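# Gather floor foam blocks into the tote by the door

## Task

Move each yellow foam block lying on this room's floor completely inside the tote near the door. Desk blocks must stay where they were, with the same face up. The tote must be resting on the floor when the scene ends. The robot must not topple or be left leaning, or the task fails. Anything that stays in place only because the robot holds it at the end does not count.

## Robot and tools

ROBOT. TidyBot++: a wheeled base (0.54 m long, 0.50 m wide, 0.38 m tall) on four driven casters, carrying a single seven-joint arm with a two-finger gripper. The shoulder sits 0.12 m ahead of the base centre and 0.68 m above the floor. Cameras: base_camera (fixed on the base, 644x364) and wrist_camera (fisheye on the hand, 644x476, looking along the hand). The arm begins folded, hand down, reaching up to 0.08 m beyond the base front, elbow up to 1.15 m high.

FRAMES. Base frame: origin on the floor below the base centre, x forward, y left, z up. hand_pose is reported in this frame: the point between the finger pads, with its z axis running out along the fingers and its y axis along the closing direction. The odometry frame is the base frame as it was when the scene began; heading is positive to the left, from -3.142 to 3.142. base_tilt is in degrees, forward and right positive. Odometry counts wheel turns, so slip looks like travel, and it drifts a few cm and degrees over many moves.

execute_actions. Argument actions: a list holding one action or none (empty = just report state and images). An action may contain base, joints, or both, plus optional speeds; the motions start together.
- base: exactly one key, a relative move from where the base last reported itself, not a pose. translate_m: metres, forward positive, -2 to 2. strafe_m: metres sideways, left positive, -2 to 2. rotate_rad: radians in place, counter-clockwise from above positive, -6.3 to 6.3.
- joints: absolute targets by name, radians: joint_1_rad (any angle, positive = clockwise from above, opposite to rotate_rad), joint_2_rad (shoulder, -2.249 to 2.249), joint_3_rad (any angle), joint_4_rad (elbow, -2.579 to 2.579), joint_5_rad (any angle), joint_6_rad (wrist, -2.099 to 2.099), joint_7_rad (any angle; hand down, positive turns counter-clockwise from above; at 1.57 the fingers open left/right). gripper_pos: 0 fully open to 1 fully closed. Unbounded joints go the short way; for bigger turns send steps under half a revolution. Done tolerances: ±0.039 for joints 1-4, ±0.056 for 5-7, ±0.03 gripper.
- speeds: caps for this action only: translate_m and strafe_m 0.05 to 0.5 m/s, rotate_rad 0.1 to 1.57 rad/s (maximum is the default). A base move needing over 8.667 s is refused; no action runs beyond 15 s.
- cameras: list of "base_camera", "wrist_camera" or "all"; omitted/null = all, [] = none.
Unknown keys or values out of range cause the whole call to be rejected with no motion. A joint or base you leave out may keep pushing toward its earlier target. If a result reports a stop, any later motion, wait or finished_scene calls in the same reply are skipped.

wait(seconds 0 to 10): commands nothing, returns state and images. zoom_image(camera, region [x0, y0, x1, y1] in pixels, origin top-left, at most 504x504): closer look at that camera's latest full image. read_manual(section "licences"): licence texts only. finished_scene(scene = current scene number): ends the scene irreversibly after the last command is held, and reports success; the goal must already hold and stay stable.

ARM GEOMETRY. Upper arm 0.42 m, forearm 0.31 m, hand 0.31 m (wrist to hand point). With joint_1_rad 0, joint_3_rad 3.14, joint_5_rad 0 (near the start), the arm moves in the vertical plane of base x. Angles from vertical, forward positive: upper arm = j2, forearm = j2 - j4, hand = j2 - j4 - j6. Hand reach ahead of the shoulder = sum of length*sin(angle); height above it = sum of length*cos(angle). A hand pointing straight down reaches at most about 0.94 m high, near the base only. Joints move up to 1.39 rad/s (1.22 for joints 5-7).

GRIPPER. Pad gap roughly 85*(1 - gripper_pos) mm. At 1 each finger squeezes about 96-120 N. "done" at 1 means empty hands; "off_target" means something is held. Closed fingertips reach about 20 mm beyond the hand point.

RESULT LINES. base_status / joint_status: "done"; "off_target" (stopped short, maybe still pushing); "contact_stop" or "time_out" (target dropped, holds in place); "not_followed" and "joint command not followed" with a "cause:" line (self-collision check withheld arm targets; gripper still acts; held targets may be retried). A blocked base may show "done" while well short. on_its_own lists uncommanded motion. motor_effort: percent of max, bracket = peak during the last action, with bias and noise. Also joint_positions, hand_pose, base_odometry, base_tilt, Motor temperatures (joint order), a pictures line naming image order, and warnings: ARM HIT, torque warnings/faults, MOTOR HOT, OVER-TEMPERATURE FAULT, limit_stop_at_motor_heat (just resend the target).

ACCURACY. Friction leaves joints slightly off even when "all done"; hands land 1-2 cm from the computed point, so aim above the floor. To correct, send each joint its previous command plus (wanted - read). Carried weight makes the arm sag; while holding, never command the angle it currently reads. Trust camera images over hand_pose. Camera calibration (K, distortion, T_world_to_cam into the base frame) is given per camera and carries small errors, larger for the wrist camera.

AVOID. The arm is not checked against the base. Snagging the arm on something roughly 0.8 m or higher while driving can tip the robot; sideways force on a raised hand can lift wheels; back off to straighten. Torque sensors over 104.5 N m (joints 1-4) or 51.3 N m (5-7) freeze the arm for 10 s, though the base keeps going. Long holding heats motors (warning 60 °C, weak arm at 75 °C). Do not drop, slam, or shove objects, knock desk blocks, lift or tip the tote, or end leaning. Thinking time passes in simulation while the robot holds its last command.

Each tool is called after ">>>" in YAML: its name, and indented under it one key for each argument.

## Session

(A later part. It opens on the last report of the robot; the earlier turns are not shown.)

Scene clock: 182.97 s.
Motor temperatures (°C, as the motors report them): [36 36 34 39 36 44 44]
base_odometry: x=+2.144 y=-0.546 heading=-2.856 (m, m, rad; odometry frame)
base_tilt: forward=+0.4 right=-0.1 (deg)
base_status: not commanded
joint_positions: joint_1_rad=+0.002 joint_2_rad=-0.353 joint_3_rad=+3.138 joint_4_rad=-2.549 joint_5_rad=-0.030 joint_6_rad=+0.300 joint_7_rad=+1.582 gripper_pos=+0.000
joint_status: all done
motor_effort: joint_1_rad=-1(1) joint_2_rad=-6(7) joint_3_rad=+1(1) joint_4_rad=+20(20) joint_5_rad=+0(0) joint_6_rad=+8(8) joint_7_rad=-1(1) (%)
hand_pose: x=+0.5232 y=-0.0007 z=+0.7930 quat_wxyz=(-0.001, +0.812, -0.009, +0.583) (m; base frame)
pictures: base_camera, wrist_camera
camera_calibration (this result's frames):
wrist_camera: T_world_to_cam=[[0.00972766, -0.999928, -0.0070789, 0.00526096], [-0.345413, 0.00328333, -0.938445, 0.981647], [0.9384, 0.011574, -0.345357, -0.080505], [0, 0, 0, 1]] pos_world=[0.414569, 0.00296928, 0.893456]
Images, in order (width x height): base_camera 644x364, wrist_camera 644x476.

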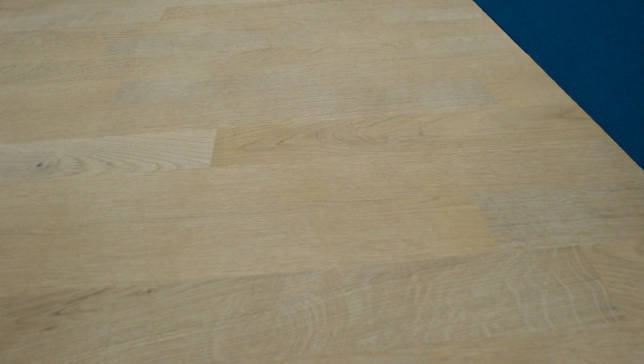

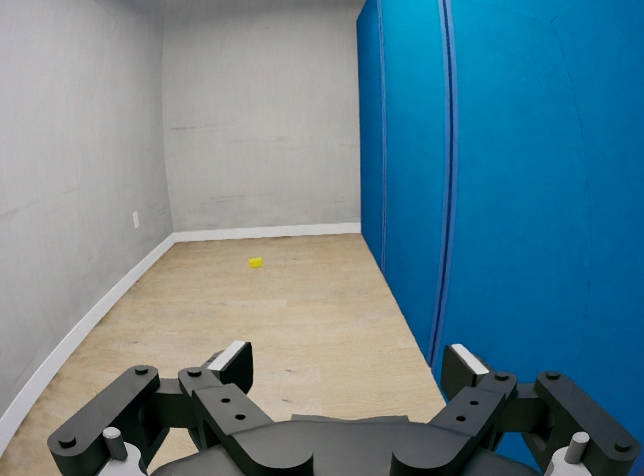

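>>> execute_actions:
  actions:
    - {"base":{"strafe_m":0.4}}
  cameras: []

>>> execute_actions:
  actions:
    - {"base":{"translate_m":1.7},"joints":{"joint_6_rad":-0.3}}

Scene clock: 191.60 s.
Motor temperatures (°C, as the motors report them): [36 36 34 39 36 44 44]
base_odometry: x=+2.256 y=-0.931 heading=-2.857 (m, m, rad; odometry frame)
base_tilt: forward=+0.4 right=-0.1 (deg)
base_status: done
joint_positions: joint_1_rad=+0.002 joint_2_rad=-0.353 joint_3_rad=+3.139 joint_4_rad=-2.549 joint_5_rad=-0.030 joint_6_rad=+0.300 joint_7_rad=+1.582 gripper_pos=+0.000
joint_status: not commanded
motor_effort: joint_1_rad=+0(2) joint_2_rad=-7(8) joint_3_rad=+1(3) joint_4_rad=+20(20) joint_5_rad=+0(0) joint_6_rad=+8(8) joint_7_rad=-1(1) (%)
hand_pose: x=+0.5232 y=-0.0008 z=+0.7930 quat_wxyz=(-0.001, +0.812, -0.009, +0.583) (m; base frame)
pictures: none
No camera images: the call's "cameras" was empty. Leave "cameras" out to get every camera's image.

Scene clock: 196.37 s.
Motor temperatures (°C, as the motors report them): [36 36 34 39 36 44 44]
base_odometry: x=+0.625 y=-1.409 heading=-2.857 (m, m, rad; odometry frame)
base_tilt: forward=+0.4 right=-0.1 (deg)
base_status: done
joint_positions: joint_1_rad=+0.002 joint_2_rad=-0.353 joint_3_rad=+3.139 joint_4_rad=-2.553 joint_5_rad=-0.030 joint_6_rad=-0.302 joint_7_rad=+1.582 gripper_pos=+0.000
joint_status: all done
motor_effort: joint_1_rad=-1(1) joint_2_rad=-5(7) joint_3_rad=+1(1) joint_4_rad=+18(21) joint_5_rad=+0(0) joint_6_rad=+5(8) joint_7_rad=-1(1) (%)
hand_pose: x=+0.4135 y=+0.0045 z=+0.6419 quat_wxyz=(-0.007, +0.949, -0.006, +0.315) (m; base frame)
pictures: base_camera, wrist_camera
camera_calibration (this result's frames):
wrist_camera: T_world_to_cam=[[0.0142943, -0.999593, -0.0246995, 0.0199203], [-0.818049, 0.00251329, -0.575143, 0.764176], [0.574971, 0.0284267, -0.81768, 0.423552], [0, 0, 0, 1]] pos_world=[0.381318, 0.00595143, 0.786333]
Images, in order (width x height): base_camera 644x364, wrist_camera 644x476.

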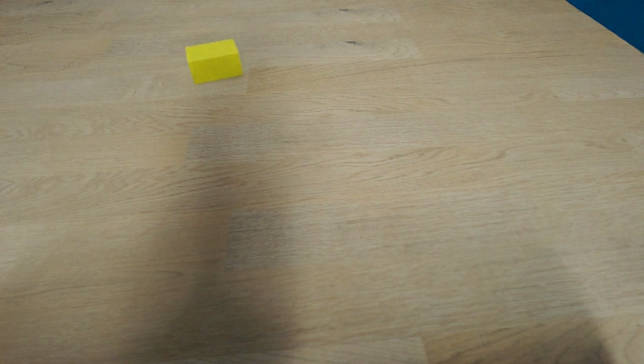

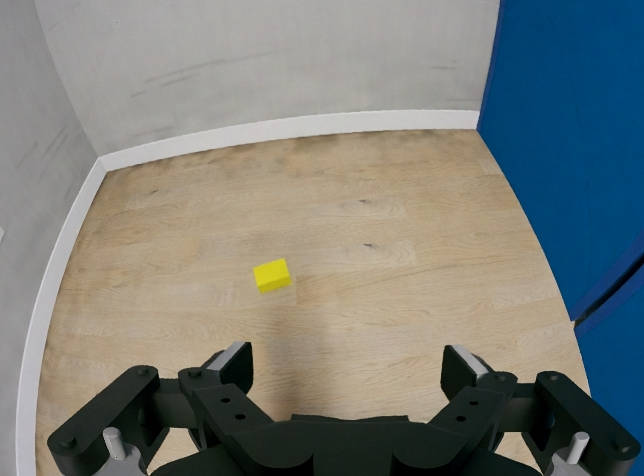

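>>> execute_actions:
  actions:
    - {"base":{"strafe_m":0.2},"joints":{"joint_2_rad":1.373,"joint_4_rad":-1.547,"joint_6_rad":-0.22,"joint_7_rad":0.2,"joint_5_rad":0}}
  cameras: []

>>> execute_actions:
  actions:
    - {"base":{"translate_m":0.26}}

Scene clock: 220.47 s.
Motor temperatures (°C, as the motors report them): [36 36 33 39 36 44 44]
base_odometry: x=+0.681 y=-1.602 heading=-2.857 (m, m, rad; odometry frame)
base_tilt: forward=+0.5 right=-0.1 (deg)
base_status: done
joint_positions: joint_1_rad=+0.002 joint_2_rad=+1.372 joint_3_rad=+3.139 joint_4_rad=-1.563 joint_5_rad=-0.030 joint_6_rad=-0.242 joint_7_rad=+0.238 gripper_pos=+0.000
joint_status: all done
motor_effort: joint_1_rad=-1(1) joint_2_rad=-46(49) joint_3_rad=+0(2) joint_4_rad=+4(19) joint_5_rad=+0(0) joint_6_rad=+0(6) joint_7_rad=-1(0) (%)
hand_pose: x=+0.5852 y=+0.0048 z=+0.1464 quat_wxyz=(+0.007, +0.777, -0.630, -0.017) (m; base frame)
pictures: none
No camera images: the call's "cameras" was empty. Leave "cameras" out to get every camera's image.

Scene clock: 222.27 s.
Motor temperatures (°C, as the motors report them): [36 36 33 39 36 44 44]
base_odometry: x=+0.432 y=-1.675 heading=-2.856 (m, m, rad; odometry frame)
base_tilt: forward=+0.5 right=-0.1 (deg)
base_status: done
joint_positions: joint_1_rad=+0.002 joint_2_rad=+1.372 joint_3_rad=+3.139 joint_4_rad=-1.552 joint_5_rad=-0.030 joint_6_rad=-0.237 joint_7_rad=+0.238 gripper_pos=+0.000
joint_status: not commanded
motor_effort: joint_1_rad=-1(2) joint_2_rad=-47(49) joint_3_rad=+0(1) joint_4_rad=+4(6) joint_5_rad=+0(0) joint_6_rad=+0(1) joint_7_rad=-1(1) (%)
hand_pose: x=+0.5932 y=+0.0047 z=+0.1467 quat_wxyz=(+0.002, +0.777, -0.630, -0.011) (m; base frame)
pictures: base_camera, wrist_camera
camera_calibration (this result's frames):
wrist_camera: T_world_to_cam=[[-0.975877, -0.218307, -0.00256325, 0.585796], [-0.218224, 0.975021, 0.041387, 0.175475], [-0.00653586, 0.040948, -0.99914, 0.2868], [0, 0, 0, 1]] pos_world=[0.611832, -0.0549527, 0.280792]
Images, in order (width x height): base_camera 644x364, wrist_camera 644x476.

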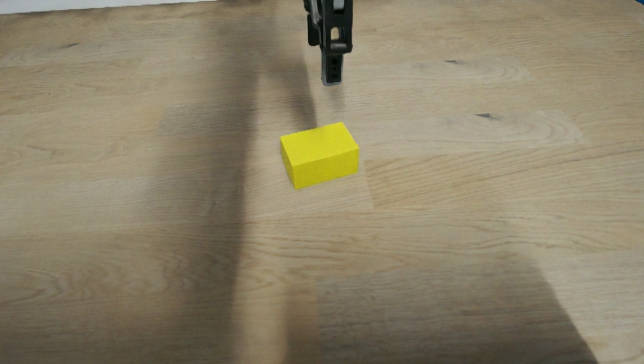

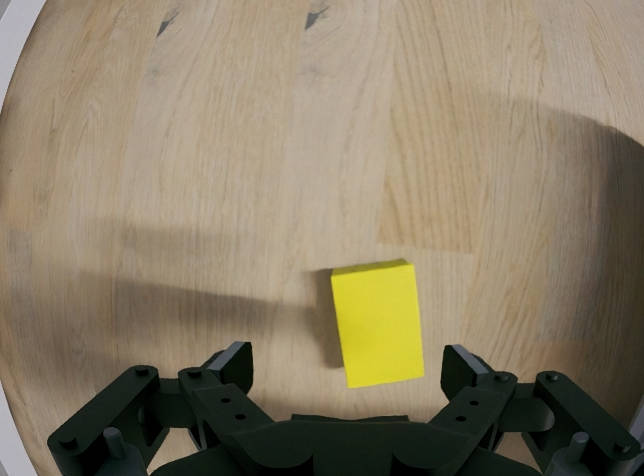

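>>> execute_actions:
  actions:
    - {"base":{"translate_m":-0.03},"joints":{"joint_7_rad":0.33}}
  cameras: []

>>> execute_actions:
  actions:
    - {"joints":{"joint_2_rad":1.65,"joint_4_rad":-1.29,"joint_6_rad":-0.2}}

Scene clock: 231.90 s.
Motor temperatures (°C, as the motors report them): [36 36 33 39 36 44 44]
base_odometry: x=+0.461 y=-1.666 heading=-2.856 (m, m, rad; odometry frame)
base_tilt: forward=+0.5 right=-0.1 (deg)
base_status: done
joint_positions: joint_1_rad=+0.001 joint_2_rad=+1.372 joint_3_rad=+3.139 joint_4_rad=-1.552 joint_5_rad=-0.030 joint_6_rad=-0.237 joint_7_rad=+0.298 gripper_pos=+0.000
joint_status: all done
motor_effort: joint_1_rad=-1(3) joint_2_rad=-47(48) joint_3_rad=+0(2) joint_4_rad=+4(6) joint_5_rad=+0(0) joint_6_rad=+0(1) joint_7_rad=+0(1) (%)
hand_pose: x=+0.5933 y=+0.0048 z=+0.1466 quat_wxyz=(+0.002, +0.795, -0.606, -0.011) (m; base frame)
pictures: none
No camera images: the call's "cameras" was empty. Leave "cameras" out to get every camera's image.

Scene clock: 233.57 s.
Motor temperatures (°C, as the motors report them): [36 36 33 39 36 44 44]
base_odometry: x=+0.461 y=-1.666 heading=-2.856 (m, m, rad; odometry frame)
base_tilt: forward=+0.5 right=-0.1 (deg)
base_status: not commanded
joint_positions: joint_1_rad=+0.001 joint_2_rad=+1.653 joint_3_rad=+3.139 joint_4_rad=-1.305 joint_5_rad=-0.030 joint_6_rad=-0.221 joint_7_rad=+0.298 gripper_pos=+0.000
joint_status: all done
motor_effort: joint_1_rad=-1(1) joint_2_rad=-47(51) joint_3_rad=-1(0) joint_4_rad=+3(4) joint_5_rad=+0(0) joint_6_rad=+0(0) joint_7_rad=-1(1) (%)
hand_pose: x=+0.5838 y=+0.0047 z=+0.0270 quat_wxyz=(+0.008, +0.795, -0.607, -0.018) (m; base frame)
pictures: base_camera, wrist_camera
camera_calibration (this result's frames):
wrist_camera: T_world_to_cam=[[-0.961291, -0.275161, 0.014354, 0.567555], [-0.274236, 0.960511, 0.0470402, 0.211062], [-0.0267309, 0.0412829, -0.99879, 0.178889], [0, 0, 0, 1]] pos_world=[0.608248, -0.0539432, 0.160598]
Images, in order (width x height): base_camera 644x364, wrist_camera 644x476.

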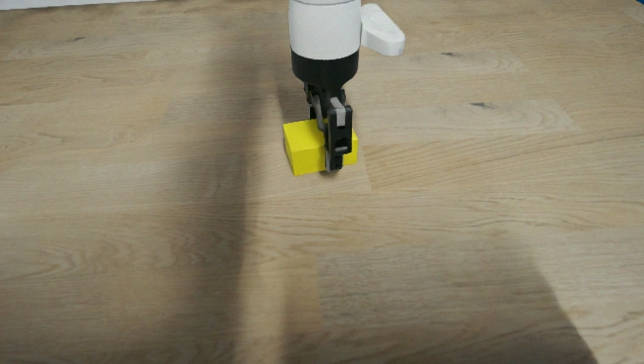

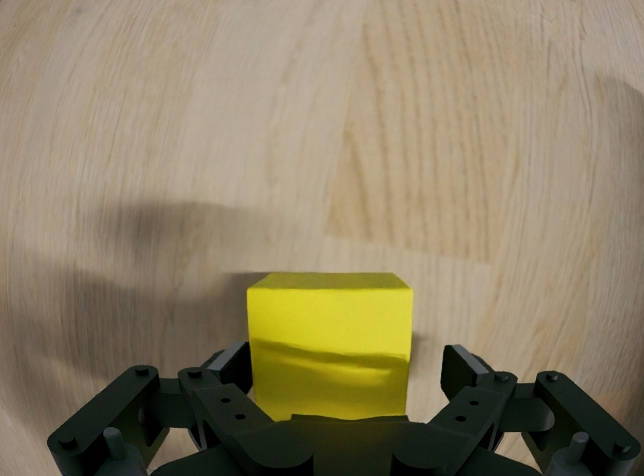

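>>> execute_actions:
  actions:
    - {"joints":{"gripper_pos":1}}
  cameras: []

>>> execute_actions:
  actions:
    - {"joints":{"joint_2_rad":0.872,"joint_4_rad":-1.913,"joint_6_rad":-0.355}}
  cameras: []

>>> execute_actions:
  actions:
    - {"base":{"rotate_rad":-3.14}}
  cameras: []

>>> execute_actions:
  actions:
    - {"base":{"translate_m":1.3}}

Scene clock: 246.97 s.
Motor temperatures (°C, as the motors report them): [36 37 33 39 36 44 44]
base_odometry: x=+0.460 y=-1.666 heading=-2.856 (m, m, rad; odometry frame)
base_tilt: forward=+0.5 right=-0.1 (deg)
base_status: not commanded
joint_positions: joint_1_rad=+0.001 joint_2_rad=+1.649 joint_3_rad=+3.139 joint_4_rad=-1.301 joint_5_rad=-0.030 joint_6_rad=-0.220 joint_7_rad=+0.298 gripper_pos=+0.378
joint_status: gripper_pos off_target (ended at +0.378, target +1.000)
motor_effort: joint_1_rad=+0(1) joint_2_rad=-48(49) joint_3_rad=+0(0) joint_4_rad=+3(9) joint_5_rad=+0(0) joint_6_rad=+0(6) joint_7_rad=-1(1) (%)
hand_pose: x=+0.5895 y=+0.0046 z=+0.0291 quat_wxyz=(+0.005, +0.795, -0.607, -0.014) (m; base frame)
pictures: none
No camera images: the call's "cameras" was empty. Leave "cameras" out to get every camera's image.

Scene clock: 249.00 s.
Motor temperatures (°C, as the motors report them): [36 37 33 39 36 44 44]
base_odometry: x=+0.460 y=-1.666 heading=-2.856 (m, m, rad; odometry frame)
base_tilt: forward=+0.5 right=-0.1 (deg)
base_status: not commanded
joint_positions: joint_1_rad=+0.001 joint_2_rad=+0.881 joint_3_rad=+3.139 joint_4_rad=-1.901 joint_5_rad=-0.030 joint_6_rad=-0.336 joint_7_rad=+0.298 gripper_pos=+0.378
joint_status: all done
motor_effort: joint_1_rad=-1(1) joint_2_rad=-41(51) joint_3_rad=+0(0) joint_4_rad=+6(7) joint_5_rad=+0(0) joint_6_rad=+1(1) joint_7_rad=-1(1) (%)
hand_pose: x=+0.5617 y=+0.0055 z=+0.3443 quat_wxyz=(-0.012, +0.796, -0.605, +0.006) (m; base frame)
pictures: none
No camera images: the call's "cameras" was empty. Leave "cameras" out to get every camera's image.

Scene clock: 252.37 s.
Motor temperatures (°C, as the motors report them): [36 37 33 39 36 44 44]
base_odometry: x=+0.460 y=-1.666 heading=+0.288 (m, m, rad; odometry frame)
base_tilt: forward=+0.5 right=-0.1 (deg)
base_status: done
joint_positions: joint_1_rad=+0.004 joint_2_rad=+0.881 joint_3_rad=+3.140 joint_4_rad=-1.901 joint_5_rad=-0.030 joint_6_rad=-0.336 joint_7_rad=+0.298 gripper_pos=+0.378
joint_status: not commanded
motor_effort: joint_1_rad=-1(4) joint_2_rad=-41(41) joint_3_rad=+0(2) joint_4_rad=+6(6) joint_5_rad=+0(0) joint_6_rad=+0(1) joint_7_rad=-1(1) (%)
hand_pose: x=+0.5617 y=+0.0032 z=+0.3442 quat_wxyz=(-0.012, +0.795, -0.607, +0.006) (m; base frame)
pictures: none
No camera images: the call's "cameras" was empty. Leave "cameras" out to get every camera's image.

Scene clock: 256.33 s.
Motor temperatures (°C, as the motors report them): [36 37 33 39 36 44 44]
base_odometry: x=+1.708 y=-1.300 heading=+0.287 (m, m, rad; odometry frame)
base_tilt: forward=+0.4 right=-0.1 (deg)
base_status: done
joint_positions: joint_1_rad=+0.004 joint_2_rad=+0.880 joint_3_rad=+3.140 joint_4_rad=-1.906 joint_5_rad=-0.030 joint_6_rad=-0.338 joint_7_rad=+0.298 gripper_pos=+0.378
joint_status: not commanded
motor_effort: joint_1_rad=+0(0) joint_2_rad=-41(43) joint_3_rad=+0(1) joint_4_rad=+7(9) joint_5_rad=+0(0) joint_6_rad=+0(1) joint_7_rad=+0(1) (%)
hand_pose: x=+0.5584 y=+0.0033 z=+0.3441 quat_wxyz=(-0.010, +0.795, -0.607, +0.004) (m; base frame)
pictures: base_camera, wrist_camera
camera_calibration (this result's frames):
wrist_camera: T_world_to_cam=[[-0.960866, -0.274175, -0.0395514, 0.55653], [-0.275491, 0.960743, 0.0328189, 0.196125], [0.0290006, 0.0424306, -0.998678, 0.463838], [0, 0, 0, 1]] pos_world=[0.57533, -0.0555195, 0.478799]
Images, in order (width x height): base_camera 644x364, wrist_camera 644x476.

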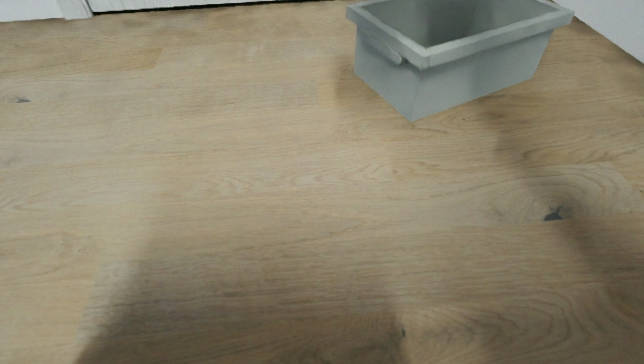

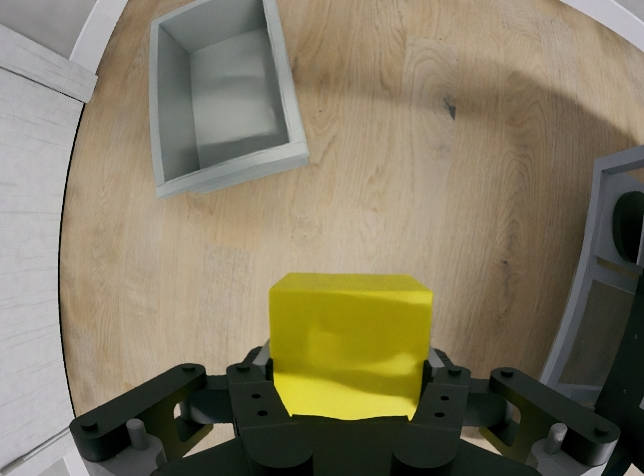

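>>> execute_actions:
  actions:
    - {"base":{"strafe_m":-0.23},"joints":{"joint_7_rad":0.5}}
  cameras: []

>>> execute_actions:
  actions:
    - {"base":{"translate_m":0.22}}

Scene clock: 267.73 s.
Motor temperatures (°C, as the motors report them): [36 37 33 39 36 44 44]
base_odometry: x=+1.773 y=-1.520 heading=+0.288 (m, m, rad; odometry frame)
base_tilt: forward=+0.4 right=-0.1 (deg)
base_status: done
joint_positions: joint_1_rad=+0.007 joint_2_rad=+0.880 joint_3_rad=+3.141 joint_4_rad=-1.906 joint_5_rad=-0.030 joint_6_rad=-0.339 joint_7_rad=+0.479 gripper_pos=+0.378
joint_status: all done
motor_effort: joint_1_rad=-1(3) joint_2_rad=-41(42) joint_3_rad=+0(2) joint_4_rad=+6(7) joint_5_rad=+0(0) joint_6_rad=+1(1) joint_7_rad=+0(1) (%)
hand_pose: x=+0.5584 y=+0.0016 z=+0.3441 quat_wxyz=(-0.009, +0.845, -0.534, +0.005) (m; base frame)
pictures: none
No camera images: the call's "cameras" was empty. Leave "cameras" out to get every camera's image.

Scene clock: 269.43 s.
Motor temperatures (°C, as the motors report them): [36 37 33 39 36 44 44]
base_odometry: x=+1.984 y=-1.458 heading=+0.287 (m, m, rad; odometry frame)
base_tilt: forward=+0.5 right=-0.1 (deg)
base_status: done
joint_positions: joint_1_rad=+0.007 joint_2_rad=+0.879 joint_3_rad=+3.141 joint_4_rad=-1.907 joint_5_rad=-0.030 joint_6_rad=-0.339 joint_7_rad=+0.479 gripper_pos=+0.378
joint_status: not commanded
motor_effort: joint_1_rad=-1(0) joint_2_rad=-41(43) joint_3_rad=+0(0) joint_4_rad=+6(8) joint_5_rad=+0(0) joint_6_rad=+0(1) joint_7_rad=+0(1) (%)
hand_pose: x=+0.5574 y=+0.0016 z=+0.3442 quat_wxyz=(-0.009, +0.845, -0.534, +0.004) (m; base frame)
pictures: base_camera, wrist_camera
camera_calibration (this result's frames):
wrist_camera: T_world_to_cam=[[-0.897116, -0.440122, -0.0384147, 0.519469], [-0.441275, 0.896884, 0.0295706, 0.291054], [0.0214389, 0.0434796, -0.998824, 0.468337], [0, 0, 0, 1]] pos_world=[0.584418, -0.0527753, 0.479135]
Images, in order (width x height): base_camera 644x364, wrist_camera 644x476.

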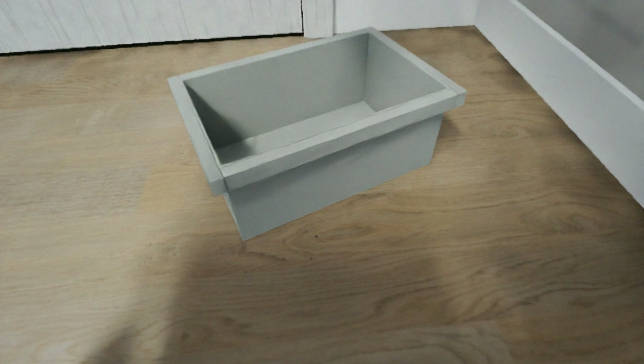

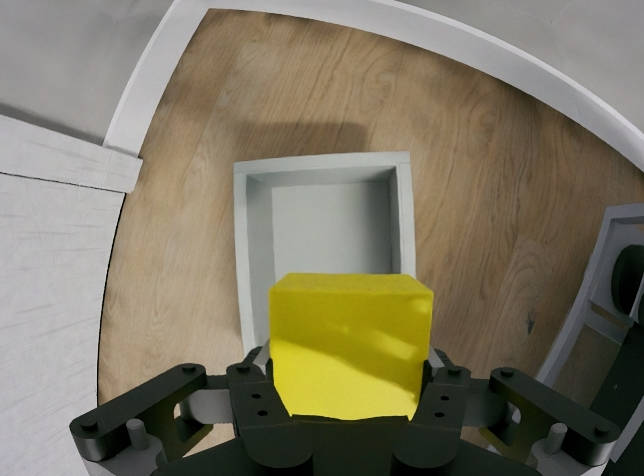

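>>> execute_actions:
  actions:
    - {"base":{"strafe_m":-0.03},"joints":{"joint_2_rad":1.44,"joint_4_rad":-1.49,"joint_6_rad":-0.21}}

Scene clock: 276.33 s.
Motor temperatures (°C, as the motors report them): [36 37 33 39 36 44 44]
base_odometry: x=+1.993 y=-1.487 heading=+0.287 (m, m, rad; odometry frame)
base_tilt: forward=+0.5 right=-0.1 (deg)
base_status: done
joint_positions: joint_1_rad=+0.007 joint_2_rad=+1.442 joint_3_rad=+3.141 joint_4_rad=-1.506 joint_5_rad=-0.030 joint_6_rad=-0.231 joint_7_rad=+0.479 gripper_pos=+0.378
joint_status: all done
motor_effort: joint_1_rad=+0(3) joint_2_rad=-47(50) joint_3_rad=+0(2) joint_4_rad=+3(7) joint_5_rad=+0(1) joint_6_rad=+0(1) joint_7_rad=-1(0) (%)
hand_pose: x=+0.5848 y=+0.0006 z=+0.1162 quat_wxyz=(+0.007, +0.845, -0.534, -0.018) (m; base frame)
pictures: base_camera, wrist_camera
camera_calibration (this result's frames):
wrist_camera: T_world_to_cam=[[-0.898145, -0.439553, 0.0113286, 0.529625], [-0.438498, 0.897299, 0.0507277, 0.30671], [-0.0324626, 0.0405932, -0.998648, 0.271522], [0, 0, 0, 1]] pos_world=[0.618987, -0.0534345, 0.249596]
Images, in order (width x height): base_camera 644x364, wrist_camera 644x476.

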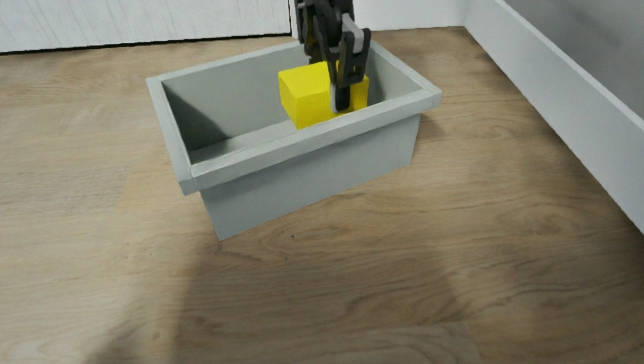

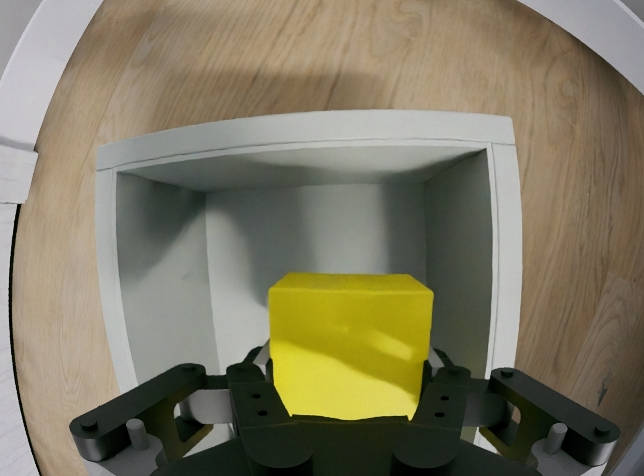

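>>> execute_actions:
  actions:
    - {"base":{"translate_m":0.025},"joints":{"joint_2_rad":1.57,"joint_4_rad":-1.37,"joint_6_rad":-0.2}}
  cameras: []

>>> execute_actions:
  actions:
    - {"joints":{"gripper_pos":0.1}}
  cameras: []

>>> execute_actions:
  actions:
    - {"joints":{"joint_2_rad":0.872,"joint_4_rad":-1.913,"joint_6_rad":-0.355}}

Scene clock: 284.53 s.
Motor temperatures (°C, as the motors report them): [36 37 33 39 36 44 44]
base_odometry: x=+2.017 y=-1.480 heading=+0.287 (m, m, rad; odometry frame)
base_tilt: forward=+0.5 right=-0.1 (deg)
base_status: done
joint_positions: joint_1_rad=+0.007 joint_2_rad=+1.571 joint_3_rad=+3.141 joint_4_rad=-1.379 joint_5_rad=-0.030 joint_6_rad=-0.217 joint_7_rad=+0.479 gripper_pos=+0.378
joint_status: all done
motor_effort: joint_1_rad=-1(2) joint_2_rad=-47(51) joint_3_rad=+0(1) joint_4_rad=+4(5) joint_5_rad=+0(0) joint_6_rad=+0(2) joint_7_rad=-1(1) (%)
hand_pose: x=+0.5917 y=+0.0004 z=+0.0619 quat_wxyz=(+0.004, +0.845, -0.534, -0.013) (m; base frame)
pictures: none
No camera images: the call's "cameras" was empty. Leave "cameras" out to get every camera's image.

Scene clock: 285.57 s.
Motor temperatures (°C, as the motors report them): [36 37 33 39 36 44 44]
base_odometry: x=+2.017 y=-1.480 heading=+0.287 (m, m, rad; odometry frame)
base_tilt: forward=+0.4 right=-0.1 (deg)
base_status: not commanded
joint_positions: joint_1_rad=+0.007 joint_2_rad=+1.571 joint_3_rad=+3.141 joint_4_rad=-1.379 joint_5_rad=-0.030 joint_6_rad=-0.217 joint_7_rad=+0.479 gripper_pos=+0.100
joint_status: all done
motor_effort: joint_1_rad=-1(1) joint_2_rad=-47(48) joint_3_rad=+0(0) joint_4_rad=+3(4) joint_5_rad=+0(0) joint_6_rad=+0(0) joint_7_rad=-1(1) (%)
hand_pose: x=+0.5917 y=+0.0004 z=+0.0619 quat_wxyz=(+0.004, +0.845, -0.534, -0.013) (m; base frame)
pictures: none
No camera images: the call's "cameras" was empty. Leave "cameras" out to get every camera's image.

Scene clock: 287.53 s.
Motor temperatures (°C, as the motors report them): [36 37 33 39 36 44 44]
base_odometry: x=+2.017 y=-1.480 heading=+0.287 (m, m, rad; odometry frame)
base_tilt: forward=+0.5 right=-0.1 (deg)
base_status: not commanded
joint_positions: joint_1_rad=+0.007 joint_2_rad=+0.879 joint_3_rad=+3.141 joint_4_rad=-1.900 joint_5_rad=-0.030 joint_6_rad=-0.335 joint_7_rad=+0.479 gripper_pos=+0.100
joint_status: all done
motor_effort: joint_1_rad=+0(1) joint_2_rad=-40(50) joint_3_rad=+0(0) joint_4_rad=+7(7) joint_5_rad=+0(0) joint_6_rad=+1(0) joint_7_rad=-1(0) (%)
hand_pose: x=+0.5630 y=+0.0017 z=+0.3453 quat_wxyz=(-0.012, +0.845, -0.534, +0.009) (m; base frame)
pictures: base_camera, wrist_camera
camera_calibration (this result's frames):
wrist_camera: T_world_to_cam=[[-0.896446, -0.440495, -0.0484757, 0.527623], [-0.441936, 0.896721, 0.0241614, 0.295679], [0.0328262, 0.0430826, -0.998532, 0.462731], [0, 0, 0, 1]] pos_world=[0.588467, -0.052662, 0.480485]
Images, in order (width x height): base_camera 644x364, wrist_camera 644x476.

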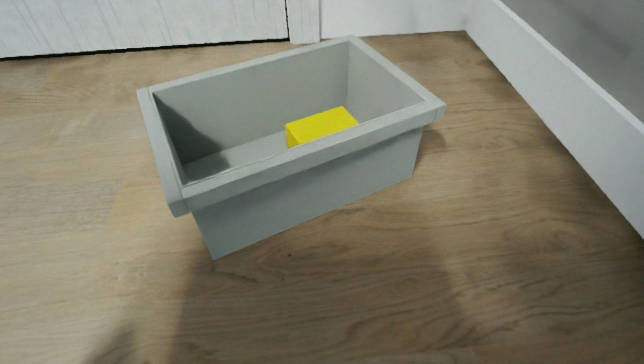

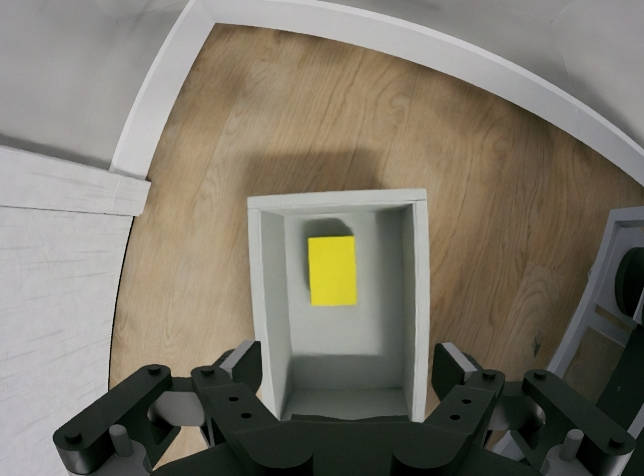

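>>> finished_scene:
  scene: 1

The scene is finished: the task was done.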